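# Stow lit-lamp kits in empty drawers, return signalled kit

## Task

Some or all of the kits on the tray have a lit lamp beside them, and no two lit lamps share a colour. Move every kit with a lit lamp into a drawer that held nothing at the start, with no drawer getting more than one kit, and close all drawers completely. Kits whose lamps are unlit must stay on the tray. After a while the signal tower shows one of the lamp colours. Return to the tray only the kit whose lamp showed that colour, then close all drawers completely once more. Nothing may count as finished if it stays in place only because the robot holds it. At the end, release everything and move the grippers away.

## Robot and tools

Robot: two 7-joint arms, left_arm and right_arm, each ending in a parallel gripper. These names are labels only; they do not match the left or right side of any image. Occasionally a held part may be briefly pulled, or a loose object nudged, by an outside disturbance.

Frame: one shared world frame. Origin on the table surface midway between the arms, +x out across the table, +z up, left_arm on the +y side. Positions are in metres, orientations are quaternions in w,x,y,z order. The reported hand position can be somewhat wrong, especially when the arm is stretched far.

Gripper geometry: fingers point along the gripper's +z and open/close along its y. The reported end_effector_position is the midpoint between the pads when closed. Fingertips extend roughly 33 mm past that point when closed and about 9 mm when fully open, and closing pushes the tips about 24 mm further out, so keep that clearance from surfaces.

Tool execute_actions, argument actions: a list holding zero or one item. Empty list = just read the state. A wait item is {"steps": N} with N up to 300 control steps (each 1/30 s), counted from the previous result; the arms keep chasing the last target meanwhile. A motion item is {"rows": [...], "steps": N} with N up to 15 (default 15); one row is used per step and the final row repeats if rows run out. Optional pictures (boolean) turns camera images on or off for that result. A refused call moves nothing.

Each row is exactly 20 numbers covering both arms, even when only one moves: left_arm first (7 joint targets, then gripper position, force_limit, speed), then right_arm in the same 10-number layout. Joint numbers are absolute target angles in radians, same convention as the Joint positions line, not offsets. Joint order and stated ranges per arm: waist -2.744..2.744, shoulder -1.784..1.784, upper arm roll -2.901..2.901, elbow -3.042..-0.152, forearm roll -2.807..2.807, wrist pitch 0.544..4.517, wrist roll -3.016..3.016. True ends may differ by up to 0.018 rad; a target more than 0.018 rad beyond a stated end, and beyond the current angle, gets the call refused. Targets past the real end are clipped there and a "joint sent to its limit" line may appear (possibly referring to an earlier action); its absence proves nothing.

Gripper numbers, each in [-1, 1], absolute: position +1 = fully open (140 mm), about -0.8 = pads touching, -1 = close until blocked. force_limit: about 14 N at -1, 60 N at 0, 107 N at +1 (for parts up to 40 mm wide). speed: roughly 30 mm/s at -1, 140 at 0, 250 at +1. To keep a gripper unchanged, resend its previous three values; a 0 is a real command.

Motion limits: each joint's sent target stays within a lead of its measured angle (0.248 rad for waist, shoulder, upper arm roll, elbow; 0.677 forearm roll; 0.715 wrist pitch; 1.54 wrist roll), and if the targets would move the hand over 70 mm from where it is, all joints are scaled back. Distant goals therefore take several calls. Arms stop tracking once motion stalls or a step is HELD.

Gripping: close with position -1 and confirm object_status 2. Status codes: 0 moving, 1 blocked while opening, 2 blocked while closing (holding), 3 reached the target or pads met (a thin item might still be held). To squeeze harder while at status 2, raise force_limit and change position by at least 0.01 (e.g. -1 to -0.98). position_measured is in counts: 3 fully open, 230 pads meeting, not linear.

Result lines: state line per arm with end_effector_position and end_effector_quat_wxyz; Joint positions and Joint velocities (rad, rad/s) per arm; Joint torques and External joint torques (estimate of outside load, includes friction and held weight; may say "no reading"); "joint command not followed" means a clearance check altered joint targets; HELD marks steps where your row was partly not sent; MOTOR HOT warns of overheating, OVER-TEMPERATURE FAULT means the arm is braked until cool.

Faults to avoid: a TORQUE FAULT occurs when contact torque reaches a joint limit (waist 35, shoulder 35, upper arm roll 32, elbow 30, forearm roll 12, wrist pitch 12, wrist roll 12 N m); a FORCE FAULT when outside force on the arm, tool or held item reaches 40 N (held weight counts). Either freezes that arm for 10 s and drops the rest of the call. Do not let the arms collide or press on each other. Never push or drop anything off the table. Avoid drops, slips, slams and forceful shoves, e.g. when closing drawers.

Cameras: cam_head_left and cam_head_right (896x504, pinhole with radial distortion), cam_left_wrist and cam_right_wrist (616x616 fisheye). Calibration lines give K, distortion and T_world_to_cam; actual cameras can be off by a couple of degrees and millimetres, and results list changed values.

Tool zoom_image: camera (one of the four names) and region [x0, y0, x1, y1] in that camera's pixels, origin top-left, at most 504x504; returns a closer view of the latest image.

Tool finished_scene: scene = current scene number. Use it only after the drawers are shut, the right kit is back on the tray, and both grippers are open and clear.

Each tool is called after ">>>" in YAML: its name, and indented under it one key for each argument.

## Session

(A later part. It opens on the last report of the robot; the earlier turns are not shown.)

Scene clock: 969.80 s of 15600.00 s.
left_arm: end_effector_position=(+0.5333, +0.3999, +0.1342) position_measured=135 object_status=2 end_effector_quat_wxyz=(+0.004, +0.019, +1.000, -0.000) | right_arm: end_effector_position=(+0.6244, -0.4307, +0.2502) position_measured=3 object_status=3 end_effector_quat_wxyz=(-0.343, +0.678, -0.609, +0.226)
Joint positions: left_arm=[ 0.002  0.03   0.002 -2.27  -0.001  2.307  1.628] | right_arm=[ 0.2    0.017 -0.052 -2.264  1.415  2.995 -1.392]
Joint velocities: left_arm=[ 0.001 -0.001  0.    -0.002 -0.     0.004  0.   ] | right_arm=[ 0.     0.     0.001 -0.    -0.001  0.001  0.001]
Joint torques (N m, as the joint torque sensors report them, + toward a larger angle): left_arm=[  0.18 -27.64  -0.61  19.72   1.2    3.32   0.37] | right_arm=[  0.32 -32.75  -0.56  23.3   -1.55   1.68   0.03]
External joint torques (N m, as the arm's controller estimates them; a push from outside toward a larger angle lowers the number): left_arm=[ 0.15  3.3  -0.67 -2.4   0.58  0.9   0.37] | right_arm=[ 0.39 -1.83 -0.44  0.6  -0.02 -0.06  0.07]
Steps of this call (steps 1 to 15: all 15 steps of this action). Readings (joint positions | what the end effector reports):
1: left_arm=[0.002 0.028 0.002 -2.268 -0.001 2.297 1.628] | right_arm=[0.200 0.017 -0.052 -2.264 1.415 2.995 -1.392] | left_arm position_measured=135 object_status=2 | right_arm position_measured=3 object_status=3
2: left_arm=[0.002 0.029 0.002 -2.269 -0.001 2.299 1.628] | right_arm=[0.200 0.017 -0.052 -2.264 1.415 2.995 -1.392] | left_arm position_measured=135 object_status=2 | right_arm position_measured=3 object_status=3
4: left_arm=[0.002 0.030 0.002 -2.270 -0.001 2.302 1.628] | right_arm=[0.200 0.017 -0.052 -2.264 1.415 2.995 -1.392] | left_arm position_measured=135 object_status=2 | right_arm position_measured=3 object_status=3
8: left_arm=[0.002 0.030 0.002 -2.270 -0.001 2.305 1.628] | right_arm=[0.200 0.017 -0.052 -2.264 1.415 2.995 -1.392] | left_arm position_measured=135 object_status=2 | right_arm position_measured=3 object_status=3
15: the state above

>>> execute_actions:
  actions:
    - {"rows":[[0.004,0.029,0,-2.269,0,2.305,1.635,0.2,0,-0.3,0.2,0.017,-0.05,-2.264,1.415,2.995,-1.392,1,0,0]],"steps":15}
  pictures: false

>>> execute_actions:
  actions:
    - {"rows":[[0.004,-0.02,0,-2.223,0,2.205,1.635,0.2,0,-0.3,0.2,0.017,-0.05,-2.264,1.415,2.995,-1.392,1,0,0]],"steps":12}
  pictures: false

>>> execute_actions:
  actions:
    - {"rows":[[0.004,-0.0556,0,-2.1864,0,2.131,1.635,-0.3,0,-0.3,0.2,0.017,-0.05,-2.264,1.415,2.995,-1.392,1,0,0]],"steps":12}
  pictures: false

>>> execute_actions:
  actions:
    - {"rows":[[0.1,-0.32,0,-2.46,0,2.14,1.73,-0.3,0,-0.3,0.2,0.017,-0.05,-2.264,1.415,2.995,-1.392,1,0,0]],"steps":15}
  pictures: false

>>> execute_actions:
  actions:
    - {"rows":[[0.212,-0.508,0,-2.628,0,2.12,1.825,-0.3,0,-0.3,0.2,0.017,-0.05,-2.264,1.415,2.995,-1.392,1,0,0]],"steps":15}
  pictures: false

>>> execute_actions:
  actions:
    - {"rows":[[0.212,-0.4,0,-2.73,0,2.33,1.825,-0.3,0,-0.3,0.2,0.017,-0.05,-2.264,1.415,2.995,-1.392,1,0,0]],"steps":15}
  pictures: false

>>> execute_actions:
  actions:
    - {"rows":[[0.212,-0.286,0,-2.801,0,2.55,1.825,-0.3,0,-0.3,0.2,0.017,-0.05,-2.264,1.415,2.995,-1.392,1,0,0]],"steps":15}
  pictures: false

>>> execute_actions:
  actions:
    - {"rows":[[0.212,-0.286,0,-2.801,0,2.8,1.825,-0.3,0,-0.3,0.2,0.017,-0.05,-2.264,1.415,2.995,-1.392,1,0,0]],"steps":15}
  pictures: false

>>> execute_actions:
  actions:
    - {"steps":15}

Scene clock: 993.27 s of 15600.00 s.
left_arm: end_effector_position=(+0.5335, +0.3999, +0.1343) position_measured=104 object_status=3 end_effector_quat_wxyz=(+0.004, +0.019, +1.000, -0.000) | right_arm: end_effector_position=(+0.6244, -0.4307, +0.2502) position_measured=3 object_status=3 end_effector_quat_wxyz=(-0.343, +0.678, -0.609, +0.226)
Joint positions: left_arm=[ 0.002  0.03   0.002 -2.27  -0.001  2.308  1.629] | right_arm=[ 0.2    0.017 -0.052 -2.264  1.415  2.995 -1.392]
Joint velocities: left_arm=[ 0.     0.001  0.    -0.001  0.    -0.     0.001] | right_arm=[-0.     0.    -0.001  0.001 -0.001 -0.    -0.   ]
Joint torques (N m, as the joint torque sensors report them, + toward a larger angle): left_arm=[  1.56 -31.72  -0.85  22.38   1.19   2.14   0.44] | right_arm=[  0.19 -32.64  -0.46  23.23  -1.53   1.59   0.03]
External joint torques (N m, as the arm's controller estimates them; a push from outside toward a larger angle lowers the number): left_arm=[ 1.52 -0.88 -0.92  0.32  0.58 -0.28  0.44] | right_arm=[ 0.18 -1.64 -0.4   0.48  0.02 -0.14  0.07]
Steps of this call (steps 1 to 15: the robot went on to your last target; steps 16 to 90: nothing new was sent; then 19.97 s passed at rest; steps 91 to 105: all 15 steps of this action). Readings (joint positions | what the end effector reports):
91: left_arm=[0.002 0.030 0.002 -2.270 -0.001 2.308 1.629] | right_arm=[0.200 0.017 -0.052 -2.264 1.415 2.995 -1.392] | left_arm position_measured=135 object_status=0 | right_arm position_measured=3 object_status=3
92: left_arm=[0.002 0.030 0.002 -2.270 -0.001 2.308 1.629] | right_arm=[0.200 0.017 -0.052 -2.264 1.415 2.995 -1.392] | left_arm position_measured=134 object_status=0 | right_arm position_measured=3 object_status=3
94: left_arm=[0.002 0.030 0.002 -2.270 -0.001 2.308 1.629] | right_arm=[0.200 0.017 -0.052 -2.264 1.415 2.995 -1.392] | left_arm position_measured=118 object_status=0 | right_arm position_measured=3 object_status=3
98: left_arm=[0.002 0.030 0.002 -2.270 -0.001 2.308 1.629] | right_arm=[0.200 0.017 -0.052 -2.264 1.415 2.995 -1.392] | left_arm position_measured=104 object_status=0 | right_arm position_measured=3 object_status=3
105: the state above

Scene clock: 993.67 s of 15600.00 s.
left_arm: end_effector_position=(+0.5383, +0.3999, +0.1743) position_measured=104 object_status=3 end_effector_quat_wxyz=(+0.009, +0.019, +1.000, -0.000) | right_arm: end_effector_position=(+0.6244, -0.4307, +0.2502) position_measured=3 object_status=3 end_effector_quat_wxyz=(-0.343, +0.678, -0.609, +0.226)
Joint positions: left_arm=[ 0.002 -0.022  0.002 -2.222 -0.001  2.219  1.629] | right_arm=[ 0.2    0.017 -0.052 -2.264  1.415  2.995 -1.392]
Joint velocities: left_arm=[-0.    -0.    -0.    -0.001  0.    -0.06  -0.   ] | right_arm=[-0.     0.     0.     0.001  0.001 -0.    -0.   ]
Joint torques (N m, as the joint torque sensors report them, + toward a larger angle): left_arm=[  0.51 -29.27  -1.15  22.58   1.2    1.91   0.36] | right_arm=[  0.44 -32.88  -0.12  23.45  -1.51   1.65   0.03]
External joint torques (N m, as the arm's controller estimates them; a push from outside toward a larger angle lowers the number): left_arm=[ 0.54  0.87 -1.1  -0.54  0.53 -0.58  0.36] | right_arm=[ 0.39 -2.01 -0.11  0.78  0.03 -0.07  0.08]
Steps of this call (steps 1 to 12: all 12 steps of this action). Readings (joint positions | what the end effector reports):
1: left_arm=[0.002 0.025 0.002 -2.264 -0.001 2.289 1.629] | right_arm=[0.200 0.017 -0.052 -2.264 1.415 2.995 -1.392] | left_arm position_measured=104 object_status=3 | right_arm position_measured=3 object_status=3
2: left_arm=[0.002 0.015 0.002 -2.254 -0.001 2.274 1.629] | right_arm=[0.200 0.017 -0.052 -2.264 1.415 2.995 -1.392] | left_arm position_measured=104 object_status=3 | right_arm position_measured=3 object_status=3
4: left_arm=[0.002 -0.006 0.002 -2.235 -0.001 2.253 1.629] | right_arm=[0.200 0.017 -0.052 -2.264 1.415 2.995 -1.392] | left_arm position_measured=104 object_status=3 | right_arm position_measured=3 object_status=3
8: left_arm=[0.002 -0.022 0.002 -2.222 -0.001 2.231 1.629] | right_arm=[0.200 0.017 -0.052 -2.264 1.415 2.995 -1.392] | left_arm position_measured=104 object_status=3 | right_arm position_measured=3 object_status=3
12: the state above

Scene clock: 994.07 s of 15600.00 s.
left_arm: end_effector_position=(+0.5359, +0.3998, +0.2019) position_measured=166 object_status=0 end_effector_quat_wxyz=(+0.007, +0.020, +1.000, -0.000) | right_arm: end_effector_position=(+0.6244, -0.4307, +0.2502) position_measured=3 object_status=3 end_effector_quat_wxyz=(-0.343, +0.678, -0.609, +0.226)
Joint positions: left_arm=[ 0.002 -0.056  0.002 -2.186 -0.001  2.143  1.629] | right_arm=[ 0.2    0.017 -0.052 -2.264  1.415  2.995 -1.392]
Joint velocities: left_arm=[ 0.    -0.001  0.001 -0.     0.    -0.051  0.   ] | right_arm=[ 0.001  0.001  0.001  0.     0.    -0.     0.001]
Joint torques (N m, as the joint torque sensors report them, + toward a larger angle): left_arm=[  0.89 -28.52  -1.03  23.56   1.24   2.01   0.45] | right_arm=[  0.33 -32.6   -0.38  23.12  -1.56   1.62   0.04]
External joint torques (N m, as the arm's controller estimates them; a push from outside toward a larger angle lowers the number): left_arm=[ 0.88  0.91 -0.98 -0.04  0.54 -0.46  0.45] | right_arm=[ 0.25 -1.73 -0.39  0.46 -0.02 -0.1   0.09]
Steps of this call (steps 1 to 12: all 12 steps of this action). Readings (joint positions | what the end effector reports):
1: left_arm=[0.002 -0.024 0.002 -2.217 -0.001 2.204 1.629] | right_arm=[0.200 0.017 -0.052 -2.264 1.415 2.995 -1.392] | left_arm position_measured=104 object_status=0 | right_arm position_measured=3 object_status=3
2: left_arm=[0.002 -0.031 0.002 -2.210 -0.001 2.190 1.629] | right_arm=[0.200 0.017 -0.052 -2.264 1.415 2.995 -1.392] | left_arm position_measured=109 object_status=0 | right_arm position_measured=3 object_status=3
4: left_arm=[0.002 -0.046 0.002 -2.196 -0.001 2.173 1.629] | right_arm=[0.200 0.017 -0.052 -2.264 1.415 2.995 -1.392] | left_arm position_measured=120 object_status=0 | right_arm position_measured=3 object_status=3
8: left_arm=[0.002 -0.056 0.002 -2.186 -0.001 2.153 1.629] | right_arm=[0.200 0.017 -0.052 -2.264 1.415 2.995 -1.392] | left_arm position_measured=143 object_status=0 | right_arm position_measured=3 object_status=3
12: the state above

Scene clock: 994.57 s of 15600.00 s.
left_arm: end_effector_position=(+0.4433, +0.4399, +0.2029) position_measured=167 object_status=3 end_effector_quat_wxyz=(+0.001, +0.009, +1.000, -0.001) | right_arm: end_effector_position=(+0.6244, -0.4307, +0.2502) position_measured=3 object_status=3 end_effector_quat_wxyz=(-0.343, +0.678, -0.609, +0.226)
Joint positions: left_arm=[ 0.097 -0.317  0.003 -2.458 -0.001  2.142  1.704] | right_arm=[ 0.2    0.017 -0.052 -2.264  1.415  2.995 -1.392]
Joint velocities: left_arm=[ 0.001 -0.004 -0.001 -0.009 -0.001 -0.001  0.064] | right_arm=[ 0.001 -0.002 -0.     0.    -0.001  0.    -0.002]
Joint torques (N m, as the joint torque sensors report them, + toward a larger angle): left_arm=[  1.12 -20.92  -2.17  21.69   1.17   2.16   0.45] | right_arm=[  0.35 -32.62  -0.55  23.03  -1.53   1.64   0.06]
External joint torques (N m, as the arm's controller estimates them; a push from outside toward a larger angle lowers the number): left_arm=[ 1.1  -0.73 -1.87 -1.86  0.47 -0.3   0.45] | right_arm=[ 0.34 -1.55 -0.49  0.26  0.01 -0.09  0.11]
Steps of this call (steps 1 to 15: all 15 steps of this action). Readings (joint positions | what the end effector reports):
1: left_arm=[0.015 -0.091 -0.005 -2.233 -0.001 2.148 1.635] | right_arm=[0.200 0.017 -0.052 -2.264 1.415 2.995 -1.392] | left_arm position_measured=167 object_status=0 | right_arm position_measured=3 object_status=3
2: left_arm=[0.032 -0.147 -0.007 -2.294 -0.001 2.146 1.642] | right_arm=[0.200 0.017 -0.052 -2.264 1.415 2.995 -1.392] | left_arm position_measured=167 object_status=0 | right_arm position_measured=3 object_status=3
4: left_arm=[0.069 -0.246 -0.002 -2.388 -0.001 2.143 1.658] | right_arm=[0.200 0.017 -0.052 -2.264 1.415 2.995 -1.392] | left_arm position_measured=167 object_status=0 | right_arm position_measured=3 object_status=3
8: left_arm=[0.097 -0.311 0.003 -2.444 -0.001 2.142 1.681] | right_arm=[0.200 0.017 -0.052 -2.264 1.415 2.995 -1.392] | left_arm position_measured=167 object_status=3 | right_arm position_measured=3 object_status=3
15: the state above

Scene clock: 995.07 s of 15600.00 s.
left_arm: end_effector_position=(+0.3794, +0.4750, +0.2010) position_measured=167 object_status=3 end_effector_quat_wxyz=(+0.002, -0.001, +1.000, -0.001) | right_arm: end_effector_position=(+0.6244, -0.4307, +0.2502) position_measured=3 object_status=3 end_effector_quat_wxyz=(-0.343, +0.678, -0.609, +0.226)
Joint positions: left_arm=[ 0.209 -0.506  0.003 -2.626 -0.001  2.125  1.796] | right_arm=[ 0.2    0.017 -0.052 -2.264  1.415  2.995 -1.392]
Joint velocities: left_arm=[-0.    -0.003 -0.001 -0.003  0.    -0.004  0.076] | right_arm=[ 0.001 -0.001 -0.     0.    -0.001 -0.001 -0.001]
Joint torques (N m, as the joint torque sensors report them, + toward a larger angle): left_arm=[  0.9  -14.92  -1.61  22.64   1.13   1.88   0.52] | right_arm=[  0.36 -32.77   0.03  23.11  -1.56   1.63   0.03]
External joint torques (N m, as the arm's controller estimates them; a push from outside toward a larger angle lowers the number): left_arm=[ 0.97 -1.28 -1.05 -0.97  0.42 -0.56  0.53] | right_arm=[ 0.2  -1.75 -0.07  0.35 -0.01 -0.09  0.07]
Steps of this call (steps 1 to 15: all 15 steps of this action). Readings (joint positions | what the end effector reports):
1: left_arm=[0.118 -0.353 -0.007 -2.497 -0.001 2.144 1.714] | right_arm=[0.200 0.017 -0.052 -2.264 1.415 2.995 -1.392] | left_arm position_measured=167 object_status=3 | right_arm position_measured=3 object_status=3
2: left_arm=[0.146 -0.403 -0.007 -2.543 -0.001 2.139 1.725] | right_arm=[0.200 0.017 -0.052 -2.264 1.415 2.995 -1.392] | left_arm position_measured=167 object_status=3 | right_arm position_measured=3 object_status=3
4: left_arm=[0.186 -0.468 0.001 -2.592 -0.001 2.132 1.743] | right_arm=[0.200 0.017 -0.052 -2.264 1.415 2.995 -1.392] | left_arm position_measured=167 object_status=3 | right_arm position_measured=3 object_status=3
8: left_arm=[0.207 -0.502 0.003 -2.620 -0.001 2.127 1.770] | right_arm=[0.200 0.017 -0.052 -2.264 1.415 2.995 -1.392] | left_arm position_measured=167 object_status=3 | right_arm position_measured=3 object_status=3
15: the state above

Scene clock: 995.57 s of 15600.00 s.
left_arm: end_effector_position=(+0.3716, +0.4733, +0.1315) position_measured=167 object_status=3 end_effector_quat_wxyz=(-0.008, +0.008, +1.000, -0.003) | right_arm: end_effector_position=(+0.6244, -0.4307, +0.2502) position_measured=3 object_status=3 end_effector_quat_wxyz=(-0.343, +0.678, -0.609, +0.226)
Joint positions: left_arm=[ 0.209 -0.4    0.003 -2.731 -0.001  2.315  1.814] | right_arm=[ 0.2    0.017 -0.052 -2.264  1.415  2.995 -1.392]
Joint velocities: left_arm=[ 0.002 -0.001  0.001  0.002 -0.     0.066  0.015] | right_arm=[ 0.001 -0.002  0.001 -0.     0.    -0.     0.002]
Joint torques (N m, as the joint torque sensors report them, + toward a larger angle): left_arm=[  1.03 -14.8   -1.3   22.12   1.12   3.15   0.58] | right_arm=[ -0.01 -32.94  -0.35  23.42  -1.55   1.64   0.07]
External joint torques (N m, as the arm's controller estimates them; a push from outside toward a larger angle lowers the number): left_arm=[ 0.99  0.64 -0.95  0.44  0.52  0.8   0.58] | right_arm=[-0.07 -1.87 -0.35  0.65 -0.01 -0.08  0.12]
Steps of this call (steps 1 to 15: all 15 steps of this action). Readings (joint positions | what the end effector reports):
1: left_arm=[0.209 -0.493 0.003 -2.641 -0.001 2.163 1.798] | right_arm=[0.200 0.017 -0.052 -2.264 1.415 2.995 -1.392] | left_arm position_measured=167 object_status=3 | right_arm position_measured=3 object_status=3
2: left_arm=[0.209 -0.467 0.003 -2.665 -0.001 2.194 1.800] | right_arm=[0.200 0.017 -0.052 -2.264 1.415 2.995 -1.392] | left_arm position_measured=167 object_status=3 | right_arm position_measured=3 object_status=3
4: left_arm=[0.209 -0.422 0.003 -2.707 -0.001 2.235 1.804] | right_arm=[0.200 0.017 -0.052 -2.264 1.415 2.995 -1.392] | left_arm position_measured=167 object_status=3 | right_arm position_measured=3 object_status=3
8: left_arm=[0.209 -0.400 0.003 -2.731 -0.001 2.282 1.809] | right_arm=[0.200 0.017 -0.052 -2.264 1.415 2.995 -1.392] | left_arm position_measured=167 object_status=3 | right_arm position_measured=3 object_status=3
15: the state above

Scene clock: 996.07 s of 15600.00 s.
left_arm: end_effector_position=(+0.3763, +0.4745, +0.0801) position_measured=167 object_status=3 end_effector_quat_wxyz=(+0.009, +0.010, +1.000, +0.002) | right_arm: end_effector_position=(+0.6244, -0.4307, +0.2502) position_measured=3 object_status=3 end_effector_quat_wxyz=(-0.343, +0.678, -0.609, +0.226)
Joint positions: left_arm=[ 0.209 -0.287  0.003 -2.802 -0.001  2.534  1.817] | right_arm=[ 0.2    0.017 -0.052 -2.264  1.415  2.995 -1.392]
Joint velocities: left_arm=[0.001 0.    0.    0.001 0.    0.075 0.004] | right_arm=[ 0.     0.002  0.001 -0.    -0.    -0.    -0.   ]
Joint torques (N m, as the joint torque sensors report them, + toward a larger angle): left_arm=[  0.7  -16.43  -1.45  20.19   0.88   3.14   0.46] | right_arm=[  0.24 -32.42  -0.17  23.3   -1.53   1.67   0.03]
External joint torques (N m, as the arm's controller estimates them; a push from outside toward a larger angle lowers the number): left_arm=[ 0.65  0.83 -1.23  0.68  0.39  0.72  0.46] | right_arm=[ 0.24 -1.64 -0.11  0.68  0.   -0.05  0.07]
Steps of this call (steps 1 to 15: all 15 steps of this action). Readings (joint positions | what the end effector reports):
1: left_arm=[0.209 -0.383 0.003 -2.739 -0.001 2.357 1.814] | right_arm=[0.200 0.017 -0.052 -2.264 1.415 2.995 -1.392] | left_arm position_measured=167 object_status=3 | right_arm position_measured=3 object_status=3
2: left_arm=[0.209 -0.354 0.003 -2.754 -0.001 2.393 1.815] | right_arm=[0.200 0.017 -0.052 -2.264 1.415 2.995 -1.392] | left_arm position_measured=167 object_status=3 | right_arm position_measured=3 object_status=3
4: left_arm=[0.209 -0.310 0.003 -2.785 -0.001 2.441 1.815] | right_arm=[0.200 0.017 -0.052 -2.264 1.415 2.995 -1.392] | left_arm position_measured=167 object_status=3 | right_arm position_measured=3 object_status=3
8: left_arm=[0.209 -0.287 0.003 -2.802 -0.001 2.496 1.816] | right_arm=[0.200 0.017 -0.052 -2.264 1.415 2.995 -1.392] | left_arm position_measured=167 object_status=3 | right_arm position_measured=3 object_status=3
15: the state above

Scene clock: 996.57 s of 15600.00 s.
left_arm: end_effector_position=(+0.4491, +0.4913, +0.1124) position_measured=167 object_status=3 end_effector_quat_wxyz=(+0.129, +0.010, +0.991, +0.031) | right_arm: end_effector_position=(+0.6244, -0.4307, +0.2502) position_measured=3 object_status=3 end_effector_quat_wxyz=(-0.343, +0.678, -0.609, +0.226)
Joint positions: left_arm=[ 0.209 -0.286  0.003 -2.801 -0.001  2.782  1.818] | right_arm=[ 0.2    0.017 -0.052 -2.264  1.415  2.995 -1.392]
Joint velocities: left_arm=[-0.001 -0.001 -0.001  0.     0.001  0.086 -0.   ] | right_arm=[ 0.    -0.001 -0.    -0.     0.     0.    -0.001]
Joint torques (N m, as the joint torque sensors report them, + toward a larger angle): left_arm=[  1.33 -18.47  -1.48  20.2    0.88   3.73   0.37] | right_arm=[  0.19 -32.86  -0.42  23.27  -1.5    1.6    0.07]
External joint torques (N m, as the arm's controller estimates them; a push from outside toward a larger angle lowers the number): left_arm=[ 1.36 -0.69 -1.16  0.19  0.39  0.81  0.37] | right_arm=[ 0.27 -1.94 -0.28  0.6   0.03 -0.14  0.11]
Steps of this call (steps 1 to 15: all 15 steps of this action). Readings (joint positions | what the end effector reports):
1: left_arm=[0.209 -0.286 0.003 -2.804 -0.001 2.566 1.817] | right_arm=[0.200 0.017 -0.052 -2.264 1.415 2.995 -1.392] | left_arm position_measured=167 object_status=3 | right_arm position_measured=3 object_status=3
2: left_arm=[0.209 -0.286 0.003 -2.804 -0.001 2.602 1.817] | right_arm=[0.200 0.017 -0.052 -2.264 1.415 2.995 -1.392] | left_arm position_measured=167 object_status=3 | right_arm position_measured=3 object_status=3
4: left_arm=[0.209 -0.286 0.003 -2.803 -0.001 2.666 1.818] | right_arm=[0.200 0.017 -0.052 -2.264 1.415 2.995 -1.392] | left_arm position_measured=167 object_status=3 | right_arm position_measured=3 object_status=3
8: left_arm=[0.209 -0.286 0.003 -2.801 -0.001 2.738 1.818] | right_arm=[0.200 0.017 -0.052 -2.264 1.415 2.995 -1.392] | left_arm position_measured=167 object_status=3 | right_arm position_measured=3 object_status=3
15: the state above

Scene clock: 997.07 s of 15600.00 s.
left_arm: end_effector_position=(+0.4528, +0.4922, +0.1147) position_measured=167 object_status=3 end_effector_quat_wxyz=(+0.136, +0.010, +0.990, +0.032) | right_arm: end_effector_position=(+0.6244, -0.4307, +0.2502) position_measured=3 object_status=3 end_effector_quat_wxyz=(-0.343, +0.678, -0.609, +0.226)
Joint positions: left_arm=[ 0.209 -0.286  0.003 -2.801 -0.001  2.795  1.818] | right_arm=[ 0.2    0.017 -0.052 -2.264  1.415  2.995 -1.392]
Joint velocities: left_arm=[ 0.003 -0.001 -0.002  0.    -0.     0.005 -0.002] | right_arm=[-0.    -0.     0.001  0.     0.     0.001  0.   ]
Joint torques (N m, as the joint torque sensors report them, + toward a larger angle): left_arm=[  0.78 -17.55  -1.93  19.59   0.97   3.86   0.51] | right_arm=[  0.14 -32.85  -0.31  23.09  -1.52   1.67   0.02]
External joint torques (N m, as the arm's controller estimates them; a push from outside toward a larger angle lowers the number): left_arm=[ 0.75  0.42 -1.67 -0.59  0.49  0.86  0.52] | right_arm=[ 0.05 -1.83 -0.34  0.33  0.03 -0.05  0.07]
Steps of this call (steps 1 to 15: the robot went on to your last target). Readings (joint positions | what the end effector reports):
1: left_arm=[0.209 -0.286 0.003 -2.801 -0.001 2.784 1.818] | right_arm=[0.200 0.017 -0.052 -2.264 1.415 2.995 -1.392] | left_arm position_measured=167 object_status=3 | right_arm position_measured=3 object_status=3
2: left_arm=[0.209 -0.286 0.003 -2.801 -0.001 2.786 1.818] | right_arm=[0.200 0.017 -0.052 -2.264 1.415 2.995 -1.392] | left_arm position_measured=167 object_status=3 | right_arm position_measured=3 object_status=3
4: left_arm=[0.209 -0.286 0.003 -2.801 -0.001 2.790 1.818] | right_arm=[0.200 0.017 -0.052 -2.264 1.415 2.995 -1.392] | left_arm position_measured=167 object_status=3 | right_arm position_measured=3 object_status=3
8: left_arm=[0.209 -0.286 0.003 -2.801 -0.001 2.793 1.818] | right_arm=[0.200 0.017 -0.052 -2.264 1.415 2.995 -1.392] | left_arm position_measured=167 object_status=3 | right_arm position_measured=3 object_status=3
15: the state above
camera_calibration (this result's frames):
cam_left_wrist: T_world_to_cam=[[0.179555, 0.982251, 0.0542469, -0.562743], [0.752206, -0.172622, 0.635914, -0.315498], [0.633992, -0.0733766, -0.769851, 0.0279438], [0, 0, 0, 1]] pos_world=[0.320646, 0.500343, 0.252669]
cam_right_wrist: T_world_to_cam=[[-0.683741, -0.023592, -0.729343, 0.596425], [-0.419448, 0.83057, 0.366356, 0.519298], [0.597127, 0.556414, -0.57779, 0.187599], [0, 0, 0, 1]] pos_world=[0.513599, -0.521626, 0.353144]

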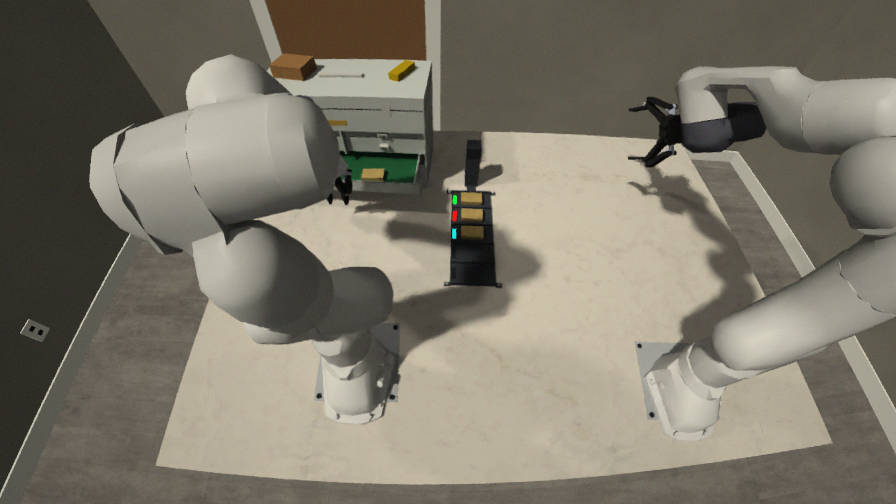

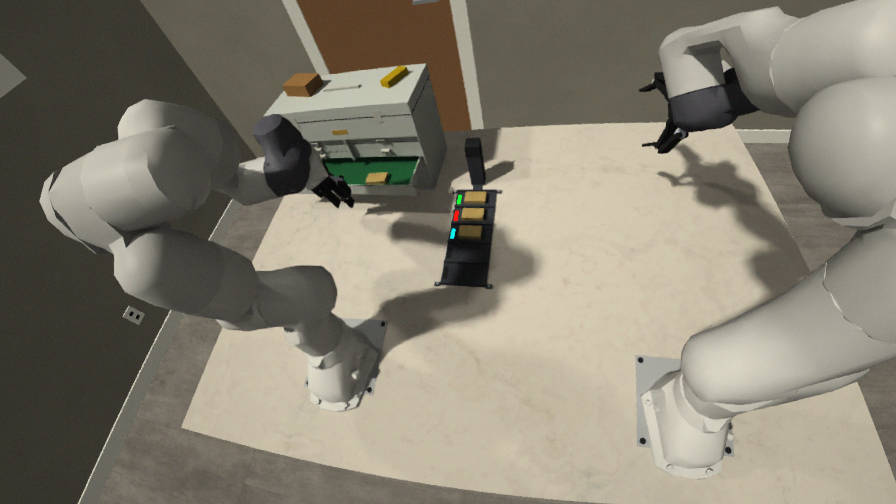

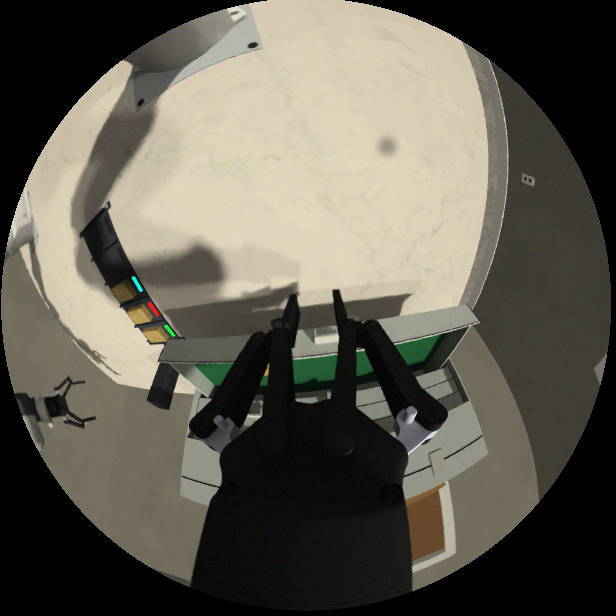

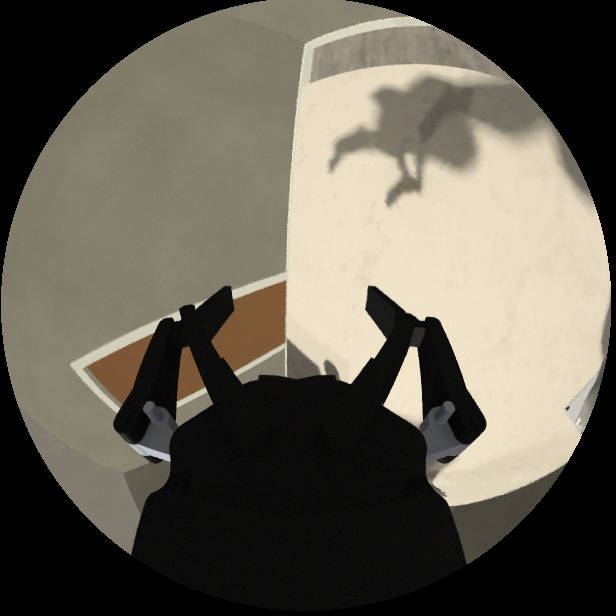

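>>> execute_actions:
  actions:
    - {"rows":[[0.218,-0.286,0,-2.801,0,2.8,1.825,-0.1,0,-0.3,0.2,0.017,-0.05,-2.264,1.415,2.995,-1.392,1,0,0]],"steps":10}
  pictures: false

>>> execute_actions:
  actions:
    - {"rows":[[0.218,-0.286,0,-2.801,0,2.87,1.825,-0.1,0,-0.3,0.2,0.017,-0.05,-2.264,1.415,2.995,-1.392,1,0,0]],"steps":15}
  pictures: false

>>> execute_actions:
  actions:
    - {"rows":[[0.214,-0.286,0,-2.801,0,2.87,1.825,-1,0.3,-0.5,0.2,0.017,-0.05,-2.264,1.415,2.995,-1.392,1,0,0]],"steps":15}
  pictures: false

>>> execute_actions:
  actions:
    - {"steps":10}
  pictures: false

Scene clock: 1009.90 s of 15600.00 s.
left_arm: end_effector_position=(+0.4525, +0.4946, +0.1149) position_measured=141 object_status=0 end_effector_quat_wxyz=(+0.136, +0.008, +0.990, +0.033) | right_arm: end_effector_position=(+0.6244, -0.4307, +0.2502) position_measured=3 object_status=3 end_effector_quat_wxyz=(-0.343, +0.678, -0.609, +0.226)
Joint positions: left_arm=[ 0.215 -0.286  0.002 -2.801 -0.001  2.796  1.818] | right_arm=[ 0.2    0.017 -0.052 -2.264  1.415  2.995 -1.392]
Joint velocities: left_arm=[-0.    -0.     0.002 -0.002 -0.    -0.     0.   ] | right_arm=[-0.    -0.001  0.001  0.002 -0.002  0.    -0.   ]
Joint torques (N m, as the joint torque sensors report them, + toward a larger angle): left_arm=[  0.94 -18.1   -1.5   20.2    0.94   3.7    0.52] | right_arm=[  0.25 -32.89   0.    23.13  -1.51   1.61   0.03]
External joint torques (N m, as the arm's controller estimates them; a push from outside toward a larger angle lowers the number): left_arm=[ 0.9  -0.26 -1.26  0.14  0.45  0.72  0.53] | right_arm=[ 0.14 -1.77 -0.05  0.29  0.05 -0.12  0.07]
Steps of this call (steps 1 to 15: the robot went on to your last target; steps 16 to 90: nothing new was sent; then 9.50 s passed at rest; steps 91 to 100: all 10 steps of this action). Readings (joint positions | what the end effector reports):
91: left_arm=[0.210 -0.286 0.002 -2.801 -0.001 2.796 1.818] | right_arm=[0.200 0.017 -0.052 -2.264 1.415 2.995 -1.392] | left_arm position_measured=167 object_status=0 | right_arm position_measured=3 object_status=3
92: left_arm=[0.212 -0.286 0.002 -2.801 -0.001 2.796 1.818] | right_arm=[0.200 0.017 -0.052 -2.264 1.415 2.995 -1.392] | left_arm position_measured=162 object_status=0 | right_arm position_measured=3 object_status=3
94: left_arm=[0.214 -0.286 0.002 -2.801 -0.001 2.796 1.818] | right_arm=[0.200 0.017 -0.052 -2.264 1.415 2.995 -1.392] | left_arm position_measured=151 object_status=0 | right_arm position_measured=3 object_status=3
98: left_arm=[0.215 -0.286 0.002 -2.801 -0.001 2.796 1.818] | right_arm=[0.200 0.017 -0.052 -2.264 1.415 2.995 -1.392] | left_arm position_measured=141 object_status=0 | right_arm position_measured=3 object_status=3
100: the state above

Scene clock: 1010.40 s of 15600.00 s.
left_arm: end_effector_position=(+0.4699, +0.4988, +0.1266) position_measured=141 object_status=3 end_effector_quat_wxyz=(+0.167, +0.008, +0.985, +0.040) | right_arm: end_effector_position=(+0.6244, -0.4307, +0.2502) position_measured=3 object_status=3 end_effector_quat_wxyz=(-0.343, +0.678, -0.609, +0.226)
Joint positions: left_arm=[ 0.215 -0.286  0.002 -2.802 -0.001  2.862  1.818] | right_arm=[ 0.2    0.017 -0.052 -2.264  1.415  2.995 -1.392]
Joint velocities: left_arm=[ 0.     0.001 -0.002 -0.001  0.001  0.022  0.   ] | right_arm=[-0.    -0.001  0.001  0.    -0.001  0.     0.002]
Joint torques (N m, as the joint torque sensors report them, + toward a larger angle): left_arm=[  1.76 -18.48  -1.26  19.78   0.91   3.77   0.41] | right_arm=[  0.43 -33.09  -0.28  23.23  -1.53   1.6    0.01]
External joint torques (N m, as the arm's controller estimates them; a push from outside toward a larger angle lowers the number): left_arm=[ 1.81 -0.53 -0.93 -0.37  0.41  0.69  0.41] | right_arm=[ 0.46 -2.16 -0.2   0.56  0.01 -0.13  0.05]
Steps of this call (steps 1 to 15: all 15 steps of this action). Readings (joint positions | what the end effector reports):
1: left_arm=[0.215 -0.286 0.002 -2.802 -0.001 2.807 1.818] | right_arm=[0.200 0.017 -0.052 -2.264 1.415 2.995 -1.392] | left_arm position_measured=141 object_status=0 | right_arm position_measured=3 object_status=3
2: left_arm=[0.215 -0.286 0.002 -2.802 -0.001 2.818 1.818] | right_arm=[0.200 0.017 -0.052 -2.264 1.415 2.995 -1.392] | left_arm position_measured=141 object_status=3 | right_arm position_measured=3 object_status=3
4: left_arm=[0.215 -0.286 0.002 -2.802 -0.001 2.834 1.818] | right_arm=[0.200 0.017 -0.052 -2.264 1.415 2.995 -1.392] | left_arm position_measured=141 object_status=3 | right_arm position_measured=3 object_status=3
8: left_arm=[0.215 -0.286 0.002 -2.802 -0.001 2.851 1.818] | right_arm=[0.200 0.017 -0.052 -2.264 1.415 2.995 -1.392] | left_arm position_measured=141 object_status=3 | right_arm position_measured=3 object_status=3
15: the state above

Scene clock: 1010.90 s of 15600.00 s.
left_arm: end_effector_position=(+0.4709, +0.4987, +0.1274) position_measured=194 object_status=0 end_effector_quat_wxyz=(+0.169, +0.008, +0.985, +0.041) | right_arm: end_effector_position=(+0.6244, -0.4307, +0.2502) position_measured=3 object_status=3 end_effector_quat_wxyz=(-0.343, +0.678, -0.609, +0.226)
Joint positions: left_arm=[ 0.215 -0.286  0.002 -2.802 -0.001  2.865  1.818] | right_arm=[ 0.2    0.017 -0.052 -2.264  1.415  2.995 -1.392]
Joint velocities: left_arm=[ 0.001 -0.     0.001 -0.    -0.002 -0.    -0.001] | right_arm=[-0.    -0.     0.     0.002  0.001  0.    -0.   ]
Joint torques (N m, as the joint torque sensors report them, + toward a larger angle): left_arm=[ -1.29 -17.7   -0.92  20.56   0.93   3.93   0.38] | right_arm=[  0.02 -33.38  -0.17  23.19  -1.51   1.65   0.05]
External joint torques (N m, as the arm's controller estimates them; a push from outside toward a larger angle lowers the number): left_arm=[-1.33  0.31 -0.68  0.32  0.44  0.82  0.38] | right_arm=[-0.03 -2.37 -0.16  0.42  0.04 -0.08  0.09]
Steps of this call (steps 1 to 15: all 15 steps of this action). Readings (joint positions | what the end effector reports):
1: left_arm=[0.215 -0.286 0.002 -2.802 -0.001 2.863 1.818] | right_arm=[0.200 0.017 -0.052 -2.264 1.415 2.995 -1.392] | left_arm position_measured=141 object_status=0 | right_arm position_measured=3 object_status=3
2: left_arm=[0.215 -0.286 0.002 -2.802 -0.001 2.863 1.818] | right_arm=[0.200 0.017 -0.052 -2.264 1.415 2.995 -1.392] | left_arm position_measured=145 object_status=0 | right_arm position_measured=3 object_status=3
4: left_arm=[0.215 -0.286 0.002 -2.802 -0.001 2.864 1.818] | right_arm=[0.200 0.017 -0.052 -2.264 1.415 2.995 -1.392] | left_arm position_measured=155 object_status=0 | right_arm position_measured=3 object_status=3
8: left_arm=[0.215 -0.286 0.002 -2.802 -0.001 2.865 1.818] | right_arm=[0.200 0.017 -0.052 -2.264 1.415 2.995 -1.392] | left_arm position_measured=173 object_status=0 | right_arm position_measured=3 object_status=3
15: the state above

Scene clock: 1011.23 s of 15600.00 s.
left_arm: end_effector_position=(+0.4709, +0.4987, +0.1274) position_measured=194 object_status=2 end_effector_quat_wxyz=(+0.169, +0.008, +0.985, +0.041) | right_arm: end_effector_position=(+0.6244, -0.4307, +0.2502) position_measured=3 object_status=3 end_effector_quat_wxyz=(-0.343, +0.678, -0.609, +0.226)
Joint positions: left_arm=[ 0.215 -0.286  0.002 -2.802 -0.001  2.865  1.818] | right_arm=[ 0.2    0.017 -0.052 -2.264  1.415  2.995 -1.392]
Joint velocities: left_arm=[-0.    -0.     0.001 -0.     0.     0.001  0.   ] | right_arm=[0.001 0.    0.002 0.    0.002 0.001 0.   ]
Joint torques (N m, as the joint torque sensors report them, + toward a larger angle): left_arm=[ -1.31 -17.11  -0.49  20.79   0.95   3.92   0.37] | right_arm=[  0.6  -32.88  -0.22  23.09  -1.54   1.66   0.06]
External joint torques (N m, as the arm's controller estimates them; a push from outside toward a larger angle lowers the number): left_arm=[-1.33  0.89 -0.23  0.56  0.46  0.82  0.37] | right_arm=[ 0.4  -1.98 -0.36  0.42  0.01 -0.05  0.11]
Steps of this call (steps 1 to 10: the robot went on to your last target). Readings (joint positions | what the end effector reports):
1: left_arm=[0.215 -0.286 0.002 -2.802 -0.001 2.865 1.818] | right_arm=[0.200 0.017 -0.052 -2.264 1.415 2.995 -1.392] | left_arm position_measured=194 object_status=0 | right_arm position_measured=3 object_status=3
2: left_arm=[0.215 -0.286 0.002 -2.802 -0.001 2.865 1.818] | right_arm=[0.200 0.017 -0.052 -2.264 1.415 2.995 -1.392] | left_arm position_measured=194 object_status=0 | right_arm position_measured=3 object_status=3
4: left_arm=[0.215 -0.286 0.002 -2.802 -0.001 2.865 1.818] | right_arm=[0.200 0.017 -0.052 -2.264 1.415 2.995 -1.392] | left_arm position_measured=194 object_status=2 | right_arm position_measured=3 object_status=3
8: left_arm=[0.215 -0.286 0.002 -2.802 -0.001 2.865 1.818] | right_arm=[0.200 0.017 -0.052 -2.264 1.415 2.995 -1.392] | left_arm position_measured=194 object_status=2 | right_arm position_measured=3 object_status=3
10: the state above

>>> execute_actions:
  actions:
    - {"rows":[[0.2,-0.22,0,-2.7345,0,2.865,1.815,-1,0.3,-0.5,0.2,0.017,-0.05,-2.264,1.415,2.995,-1.392,1,0,0]],"steps":12}
  pictures: false

>>> execute_actions:
  actions:
    - {"rows":[[0.1865,-0.1565,0,-2.6664,0,2.861,1.805,-1,0.3,-0.5,0.2,0.017,-0.05,-2.264,1.415,2.995,-1.392,1,0,0]],"steps":12}
  pictures: false

>>> execute_actions:
  actions:
    - {"rows":[[0.1765,-0.096,0,-2.597,0,2.852,1.795,-1,0.3,-0.5,0.2,0.017,-0.05,-2.264,1.415,2.995,-1.392,1,0,0]],"steps":12}
  pictures: false

>>> execute_actions:
  actions:
    - {"rows":[[0.167,-0.037,0,-2.5264,0,2.84,1.785,-1,0.3,-0.5,0.2,0.017,-0.05,-2.264,1.415,2.995,-1.392,1,0,0]],"steps":12}
  pictures: false

>>> execute_actions:
  actions:
    - {"rows":[[0.159,0.021,0,-2.454,0,2.824,1.775,-1,0.3,-0.5,0.2,0.017,-0.05,-2.264,1.415,2.995,-1.392,1,0,0]],"steps":12}
  pictures: false

>>> execute_actions:
  actions:
    - {"rows":[[0.155,0.055,0,-2.41,0,2.812,1.77,-1,0.3,-0.5,0.2,0.017,-0.05,-2.264,1.415,2.995,-1.392,1,0,0]],"steps":12}
  pictures: false

>>> execute_actions:
  actions:
    - {"rows":[[0.152,0.074,0,-2.386,0,2.805,1.765,-1,0.3,-0.5,0.2,0.017,-0.05,-2.264,1.415,2.995,-1.392,1,0,0]],"steps":15}
  pictures: false

>>> execute_actions:
  actions:
    - {"rows":[[0.151,0.084,0,-2.373,0,2.802,1.765,-1,0.3,-0.5,0.2,0.017,-0.05,-2.264,1.415,2.995,-1.392,1,0,0]],"steps":15}
  pictures: false

Scene clock: 1031.67 s of 15600.00 s.
left_arm: end_effector_position=(+0.4919, +0.4978, +0.1272) position_measured=194 object_status=2 end_effector_quat_wxyz=(+0.168, +0.013, +0.985, +0.039) | right_arm: end_effector_position=(+0.6244, -0.4307, +0.2502) position_measured=3 object_status=3 end_effector_quat_wxyz=(-0.343, +0.678, -0.609, +0.226)
Joint positions: left_arm=[ 0.203 -0.223  0.002 -2.738 -0.001  2.863  1.817] | right_arm=[ 0.2    0.017 -0.052 -2.264  1.415  2.995 -1.392]
Joint velocities: left_arm=[-0.     0.004 -0.     0.004  0.    -0.001 -0.004] | right_arm=[ 0.    -0.    -0.    -0.001 -0.001 -0.002  0.001]
Joint torques (N m, as the joint torque sensors report them, + toward a larger angle): left_arm=[ -2.32 -18.67  -0.45  21.81   0.98   3.56   0.01] | right_arm=[  0.34 -32.7   -0.22  23.01  -1.58   1.61   0.03]
External joint torques (N m, as the arm's controller estimates them; a push from outside toward a larger angle lowers the number): left_arm=[-2.32  1.56 -0.23  1.56  0.49  0.46  0.01] | right_arm=[ 0.31 -1.81 -0.19  0.38 -0.04 -0.11  0.07]
Steps of this call (steps 1 to 15: the robot went on to your last target; steps 16 to 90: nothing new was sent; then 17.03 s passed at rest; steps 91 to 102: all 12 steps of this action). Readings (joint positions | what the end effector reports):
91: left_arm=[0.212 -0.273 0.002 -2.788 -0.001 2.863 1.818] | right_arm=[0.200 0.017 -0.052 -2.264 1.415 2.995 -1.392] | left_arm position_measured=194 object_status=2 | right_arm position_measured=3 object_status=3
92: left_arm=[0.209 -0.255 0.002 -2.770 -0.001 2.863 1.818] | right_arm=[0.200 0.017 -0.052 -2.264 1.415 2.995 -1.392] | left_arm position_measured=194 object_status=2 | right_arm position_measured=3 object_status=3
94: left_arm=[0.205 -0.235 0.002 -2.750 -0.001 2.863 1.818] | right_arm=[0.200 0.017 -0.052 -2.264 1.415 2.995 -1.392] | left_arm position_measured=194 object_status=2 | right_arm position_measured=3 object_status=3
98: left_arm=[0.203 -0.224 0.002 -2.740 -0.001 2.863 1.817] | right_arm=[0.200 0.017 -0.052 -2.264 1.415 2.995 -1.392] | left_arm position_measured=194 object_status=2 | right_arm position_measured=3 object_status=3
102: the state above

Scene clock: 1032.07 s of 15600.00 s.
left_arm: end_effector_position=(+0.5145, +0.4966, +0.1269) position_measured=194 object_status=2 end_effector_quat_wxyz=(+0.169, +0.014, +0.985, +0.038) | right_arm: end_effector_position=(+0.6244, -0.4307, +0.2502) position_measured=3 object_status=3 end_effector_quat_wxyz=(-0.343, +0.678, -0.609, +0.226)
Joint positions: left_arm=[ 0.191 -0.159  0.002 -2.671 -0.001  2.86   1.808] | right_arm=[ 0.2    0.017 -0.052 -2.264  1.415  2.995 -1.392]
Joint velocities: left_arm=[ 0.     0.002 -0.     0.003 -0.    -0.001 -0.009] | right_arm=[ 0.     0.    -0.002  0.001  0.    -0.     0.   ]
Joint torques (N m, as the joint torque sensors report them, + toward a larger angle): left_arm=[ -2.94 -21.23  -1.21  22.2    1.01   3.43   0.01] | right_arm=[  0.08 -32.79  -0.16  23.22  -1.52   1.65   0.05]
External joint torques (N m, as the arm's controller estimates them; a push from outside toward a larger angle lowers the number): left_arm=[-2.94  1.39 -1.06  1.9   0.52  0.33  0.02] | right_arm=[ 0.09 -1.95 -0.08  0.57  0.01 -0.08  0.1 ]
Steps of this call (steps 1 to 12: all 12 steps of this action). Readings (joint positions | what the end effector reports):
1: left_arm=[0.200 -0.210 0.002 -2.723 -0.001 2.860 1.816] | right_arm=[0.200 0.017 -0.052 -2.264 1.415 2.995 -1.392] | left_arm position_measured=194 object_status=2 | right_arm position_measured=3 object_status=3
2: left_arm=[0.197 -0.191 0.002 -2.704 -0.001 2.860 1.815] | right_arm=[0.200 0.017 -0.052 -2.264 1.415 2.995 -1.392] | left_arm position_measured=194 object_status=2 | right_arm position_measured=3 object_status=3
4: left_arm=[0.193 -0.171 0.002 -2.683 -0.001 2.860 1.813] | right_arm=[0.200 0.017 -0.052 -2.264 1.415 2.995 -1.392] | left_arm position_measured=194 object_status=2 | right_arm position_measured=3 object_status=3
8: left_arm=[0.191 -0.160 0.002 -2.672 -0.001 2.860 1.810] | right_arm=[0.200 0.017 -0.052 -2.264 1.415 2.995 -1.392] | left_arm position_measured=194 object_status=2 | right_arm position_measured=3 object_status=3
12: the state above

Scene clock: 1032.47 s of 15600.00 s.
left_arm: end_effector_position=(+0.5368, +0.4954, +0.1266) position_measured=194 object_status=2 end_effector_quat_wxyz=(+0.169, +0.015, +0.985, +0.036) | right_arm: end_effector_position=(+0.6244, -0.4307, +0.2502) position_measured=3 object_status=3 end_effector_quat_wxyz=(-0.343, +0.678, -0.609, +0.226)
Joint positions: left_arm=[ 0.18  -0.098  0.002 -2.602 -0.001  2.851  1.798] | right_arm=[ 0.2    0.017 -0.052 -2.264  1.415  2.995 -1.392]
Joint velocities: left_arm=[-0.001  0.002 -0.001  0.003 -0.001 -0.006 -0.008] | right_arm=[ 0.001 -0.001  0.001  0.001 -0.003 -0.001 -0.001]
Joint torques (N m, as the joint torque sensors report them, + toward a larger angle): left_arm=[ -2.12 -23.17  -0.96  22.49   1.07   3.55   0.01] | right_arm=[  0.11 -32.53  -0.48  22.89  -1.55   1.66   0.04]
External joint torques (N m, as the arm's controller estimates them; a push from outside toward a larger angle lowers the number): left_arm=[-2.01  1.52 -0.75  2.23  0.56  0.48  0.02] | right_arm=[ 0.03 -1.56 -0.51  0.14  0.   -0.07  0.08]
Steps of this call (steps 1 to 12: all 12 steps of this action). Readings (joint positions | what the end effector reports):
1: left_arm=[0.189 -0.146 0.002 -2.655 -0.001 2.855 1.807] | right_arm=[0.200 0.017 -0.052 -2.264 1.415 2.995 -1.392] | left_arm position_measured=194 object_status=2 | right_arm position_measured=3 object_status=3
2: left_arm=[0.185 -0.129 0.002 -2.636 -0.001 2.854 1.806] | right_arm=[0.200 0.017 -0.052 -2.264 1.415 2.995 -1.392] | left_arm position_measured=194 object_status=2 | right_arm position_measured=3 object_status=3
4: left_arm=[0.182 -0.109 0.002 -2.615 -0.001 2.854 1.803] | right_arm=[0.200 0.017 -0.052 -2.264 1.415 2.995 -1.392] | left_arm position_measured=194 object_status=2 | right_arm position_measured=3 object_status=3
8: left_arm=[0.180 -0.099 0.002 -2.604 -0.001 2.852 1.800] | right_arm=[0.200 0.017 -0.052 -2.264 1.415 2.995 -1.392] | left_arm position_measured=194 object_status=2 | right_arm position_measured=3 object_status=3
12: the state above

Scene clock: 1032.87 s of 15600.00 s.
left_arm: end_effector_position=(+0.5591, +0.4942, +0.1263) position_measured=194 object_status=2 end_effector_quat_wxyz=(+0.169, +0.015, +0.985, +0.034) | right_arm: end_effector_position=(+0.6244, -0.4307, +0.2502) position_measured=3 object_status=3 end_effector_quat_wxyz=(-0.343, +0.678, -0.609, +0.226)
Joint positions: left_arm=[ 0.17  -0.039  0.002 -2.531 -0.001  2.839  1.789] | right_arm=[ 0.2    0.017 -0.052 -2.264  1.415  2.995 -1.392]
Joint velocities: left_arm=[ 0.     0.002 -0.     0.005  0.    -0.009 -0.01 ] | right_arm=[ 0.001 -0.     0.    -0.001 -0.    -0.     0.001]
Joint torques (N m, as the joint torque sensors report them, + toward a larger angle): left_arm=[ -2.27 -24.41  -1.28  22.13   1.17   3.49   0.07] | right_arm=[  0.34 -32.68  -0.06  23.05  -1.53   1.62   0.04]
External joint torques (N m, as the arm's controller estimates them; a push from outside toward a larger angle lowers the number): left_arm=[-2.3   2.66 -1.28  1.53  0.67  0.39  0.07] | right_arm=[ 0.31 -1.84 -0.03  0.44  0.   -0.1   0.09]
Steps of this call (steps 1 to 12: all 12 steps of this action). Readings (joint positions | what the end effector reports):
1: left_arm=[0.178 -0.086 0.002 -2.586 -0.001 2.846 1.797] | right_arm=[0.200 0.017 -0.052 -2.264 1.415 2.995 -1.392] | left_arm position_measured=194 object_status=2 | right_arm position_measured=3 object_status=3
2: left_arm=[0.175 -0.069 0.002 -2.567 -0.001 2.844 1.796] | right_arm=[0.200 0.017 -0.052 -2.264 1.415 2.995 -1.392] | left_arm position_measured=194 object_status=2 | right_arm position_measured=3 object_status=3
4: left_arm=[0.172 -0.050 0.002 -2.545 -0.001 2.843 1.794] | right_arm=[0.200 0.017 -0.052 -2.264 1.415 2.995 -1.392] | left_arm position_measured=194 object_status=2 | right_arm position_measured=3 object_status=3
8: left_arm=[0.170 -0.040 0.002 -2.533 -0.001 2.840 1.791] | right_arm=[0.200 0.017 -0.052 -2.264 1.415 2.995 -1.392] | left_arm position_measured=194 object_status=2 | right_arm position_measured=3 object_status=3
12: the state above

Scene clock: 1033.27 s of 15600.00 s.
left_arm: end_effector_position=(+0.5816, +0.4929, +0.1260) position_measured=194 object_status=2 end_effector_quat_wxyz=(+0.169, +0.015, +0.985, +0.033) | right_arm: end_effector_position=(+0.6244, -0.4307, +0.2502) position_measured=3 object_status=3 end_effector_quat_wxyz=(-0.343, +0.678, -0.609, +0.226)
Joint positions: left_arm=[ 0.161  0.019  0.002 -2.459 -0.001  2.823  1.78 ] | right_arm=[ 0.2    0.017 -0.052 -2.264  1.415  2.995 -1.392]
Joint velocities: left_arm=[-0.     0.003  0.     0.003  0.001 -0.01  -0.006] | right_arm=[-0.001  0.     0.    -0.001 -0.001  0.001  0.001]
Joint torques (N m, as the joint torque sensors report them, + toward a larger angle): left_arm=[ -2.01 -27.61  -0.21  23.11   1.1    3.74   0.05] | right_arm=[ -0.07 -32.68  -0.37  22.77  -1.58   1.64   0.05]
External joint torques (N m, as the arm's controller estimates them; a push from outside toward a larger angle lowers the number): left_arm=[-2.05  1.43 -0.28  2.5   0.59  0.67  0.06] | right_arm=[-0.07 -1.94 -0.3   0.21 -0.05 -0.08  0.09]
Steps of this call (steps 1 to 12: all 12 steps of this action). Readings (joint positions | what the end effector reports):
1: left_arm=[0.169 -0.027 0.002 -2.515 -0.001 2.833 1.788] | right_arm=[0.200 0.017 -0.052 -2.264 1.415 2.995 -1.392] | left_arm position_measured=194 object_status=2 | right_arm position_measured=3 object_status=3
2: left_arm=[0.166 -0.010 0.002 -2.495 -0.001 2.831 1.787] | right_arm=[0.200 0.017 -0.052 -2.264 1.415 2.995 -1.392] | left_arm position_measured=194 object_status=2 | right_arm position_measured=3 object_status=3
4: left_arm=[0.163 0.008 0.002 -2.473 -0.001 2.829 1.784] | right_arm=[0.200 0.017 -0.052 -2.264 1.415 2.995 -1.392] | left_arm position_measured=194 object_status=2 | right_arm position_measured=3 object_status=3
8: left_arm=[0.161 0.018 0.002 -2.461 -0.001 2.825 1.781] | right_arm=[0.200 0.017 -0.052 -2.264 1.415 2.995 -1.392] | left_arm position_measured=194 object_status=2 | right_arm position_measured=3 object_status=3
12: the state above

Scene clock: 1033.67 s of 15600.00 s.
left_arm: end_effector_position=(+0.5948, +0.4921, +0.1258) position_measured=194 object_status=2 end_effector_quat_wxyz=(+0.168, +0.015, +0.985, +0.032) | right_arm: end_effector_position=(+0.6244, -0.4307, +0.2502) position_measured=3 object_status=3 end_effector_quat_wxyz=(-0.343, +0.678, -0.609, +0.226)
Joint positions: left_arm=[ 0.157  0.052  0.001 -2.415 -0.001  2.811  1.774] | right_arm=[ 0.2    0.017 -0.052 -2.264  1.415  2.995 -1.392]
Joint velocities: left_arm=[-0.001 -0.     0.     0.004  0.001 -0.007 -0.005] | right_arm=[-0.001 -0.    -0.     0.     0.001 -0.001 -0.   ]
Joint torques (N m, as the joint torque sensors report them, + toward a larger angle): left_arm=[ -0.97 -29.19  -0.18  22.71   1.11   3.56  -0.19] | right_arm=[ -0.01 -32.68  -0.12  23.11  -1.56   1.62   0.05]
External joint torques (N m, as the arm's controller estimates them; a push from outside toward a larger angle lowers the number): left_arm=[-1.    1.36 -0.26  1.8   0.59  0.46 -0.19] | right_arm=[ 0.01 -1.73 -0.04  0.39 -0.02 -0.12  0.09]
Steps of this call (steps 1 to 12: all 12 steps of this action). Readings (joint positions | what the end effector reports):
1: left_arm=[0.161 0.026 0.002 -2.449 -0.001 2.819 1.779] | right_arm=[0.200 0.017 -0.052 -2.264 1.415 2.995 -1.392] | left_arm position_measured=194 object_status=2 | right_arm position_measured=3 object_status=3
2: left_arm=[0.159 0.036 0.001 -2.437 -0.001 2.818 1.778] | right_arm=[0.200 0.017 -0.052 -2.264 1.415 2.995 -1.392] | left_arm position_measured=194 object_status=2 | right_arm position_measured=3 object_status=3
4: left_arm=[0.157 0.047 0.001 -2.423 -0.001 2.816 1.777] | right_arm=[0.200 0.017 -0.052 -2.264 1.415 2.995 -1.392] | left_arm position_measured=194 object_status=2 | right_arm position_measured=3 object_status=3
8: left_arm=[0.157 0.052 0.001 -2.416 -0.001 2.813 1.775] | right_arm=[0.200 0.017 -0.052 -2.264 1.415 2.995 -1.392] | left_arm position_measured=194 object_status=2 | right_arm position_measured=3 object_status=3
12: the state above

Scene clock: 1034.17 s of 15600.00 s.
left_arm: end_effector_position=(+0.6018, +0.4917, +0.1257) position_measured=194 object_status=2 end_effector_quat_wxyz=(+0.168, +0.014, +0.985, +0.031) | right_arm: end_effector_position=(+0.6244, -0.4307, +0.2502) position_measured=3 object_status=3 end_effector_quat_wxyz=(-0.343, +0.678, -0.609, +0.226)
Joint positions: left_arm=[ 0.154  0.07   0.001 -2.39  -0.001  2.803  1.769] | right_arm=[ 0.2    0.017 -0.052 -2.264  1.415  2.995 -1.392]
Joint velocities: left_arm=[-0.     0.    -0.     0.002 -0.001 -0.003 -0.002] | right_arm=[ 0.001 -0.002  0.002  0.    -0.001 -0.001 -0.   ]
Joint torques (N m, as the joint torque sensors report them, + toward a larger angle): left_arm=[ -1.44 -29.33   0.08  22.71   1.1    3.59  -0.04] | right_arm=[  0.37 -32.66  -0.05  23.08  -1.55   1.6    0.01]
External joint torques (N m, as the arm's controller estimates them; a push from outside toward a larger angle lowers the number): left_arm=[-1.43  1.83  0.02  1.7   0.57  0.49 -0.03] | right_arm=[ 0.22 -1.53 -0.13  0.26  0.   -0.12  0.06]
Steps of this call (steps 1 to 15: all 15 steps of this action). Readings (joint positions | what the end effector reports):
1: left_arm=[0.156 0.056 0.001 -2.409 -0.001 2.809 1.774] | right_arm=[0.200 0.017 -0.052 -2.264 1.415 2.995 -1.392] | left_arm position_measured=194 object_status=2 | right_arm position_measured=3 object_status=3
2: left_arm=[0.155 0.062 0.001 -2.402 -0.001 2.808 1.773] | right_arm=[0.200 0.017 -0.052 -2.264 1.415 2.995 -1.392] | left_arm position_measured=194 object_status=2 | right_arm position_measured=3 object_status=3
4: left_arm=[0.154 0.068 0.001 -2.395 -0.001 2.807 1.772] | right_arm=[0.200 0.017 -0.052 -2.264 1.415 2.995 -1.392] | left_arm position_measured=194 object_status=2 | right_arm position_measured=3 object_status=3
8: left_arm=[0.154 0.070 0.001 -2.391 -0.001 2.805 1.770] | right_arm=[0.200 0.017 -0.052 -2.264 1.415 2.995 -1.392] | left_arm position_measured=194 object_status=2 | right_arm position_measured=3 object_status=3
15: the state above

Scene clock: 1034.67 s of 15600.00 s.
left_arm: end_effector_position=(+0.6032, +0.4916, +0.1257) position_measured=194 object_status=2 end_effector_quat_wxyz=(+0.165, +0.014, +0.986, +0.030) | right_arm: end_effector_position=(+0.6244, -0.4307, +0.2502) position_measured=3 object_status=3 end_effector_quat_wxyz=(-0.343, +0.678, -0.609, +0.226)
Joint positions: left_arm=[ 0.153  0.076  0.001 -2.379 -0.001  2.792  1.769] | right_arm=[ 0.2    0.017 -0.052 -2.264  1.415  2.995 -1.392]
Joint velocities: left_arm=[ 0.001  0.001  0.     0.003  0.002 -0.002  0.001] | right_arm=[-0.001 -0.     0.001  0.001  0.    -0.    -0.002]
Joint torques (N m, as the joint torque sensors report them, + toward a larger angle): left_arm=[ -2.22 -26.16  -0.78  23.92   1.2    4.78  -0.07] | right_arm=[  0.01 -32.74  -0.37  22.91  -1.54   1.6    0.03]
External joint torques (N m, as the arm's controller estimates them; a push from outside toward a larger angle lowers the number): left_arm=[-2.16  5.26 -0.78  2.86  0.67  1.69 -0.06] | right_arm=[ 0.04 -1.83 -0.28  0.23  0.   -0.13  0.07]
Steps of this call (steps 1 to 15: all 15 steps of this action). Readings (joint positions | what the end effector reports):
1: left_arm=[0.154 0.072 0.001 -2.387 -0.001 2.802 1.769] | right_arm=[0.200 0.017 -0.052 -2.264 1.415 2.995 -1.392] | left_arm position_measured=194 object_status=2 | right_arm position_measured=3 object_status=3
2: left_arm=[0.153 0.074 0.001 -2.384 -0.001 2.800 1.769] | right_arm=[0.200 0.017 -0.052 -2.264 1.415 2.995 -1.392] | left_arm position_measured=194 object_status=2 | right_arm position_measured=3 object_status=3
4: left_arm=[0.153 0.075 0.001 -2.382 -0.001 2.796 1.769] | right_arm=[0.200 0.017 -0.052 -2.264 1.415 2.995 -1.392] | left_arm position_measured=194 object_status=2 | right_arm position_measured=3 object_status=3
8: left_arm=[0.153 0.076 0.001 -2.380 -0.001 2.793 1.769] | right_arm=[0.200 0.017 -0.052 -2.264 1.415 2.995 -1.392] | left_arm position_measured=194 object_status=2 | right_arm position_measured=3 object_status=3
15: the state above


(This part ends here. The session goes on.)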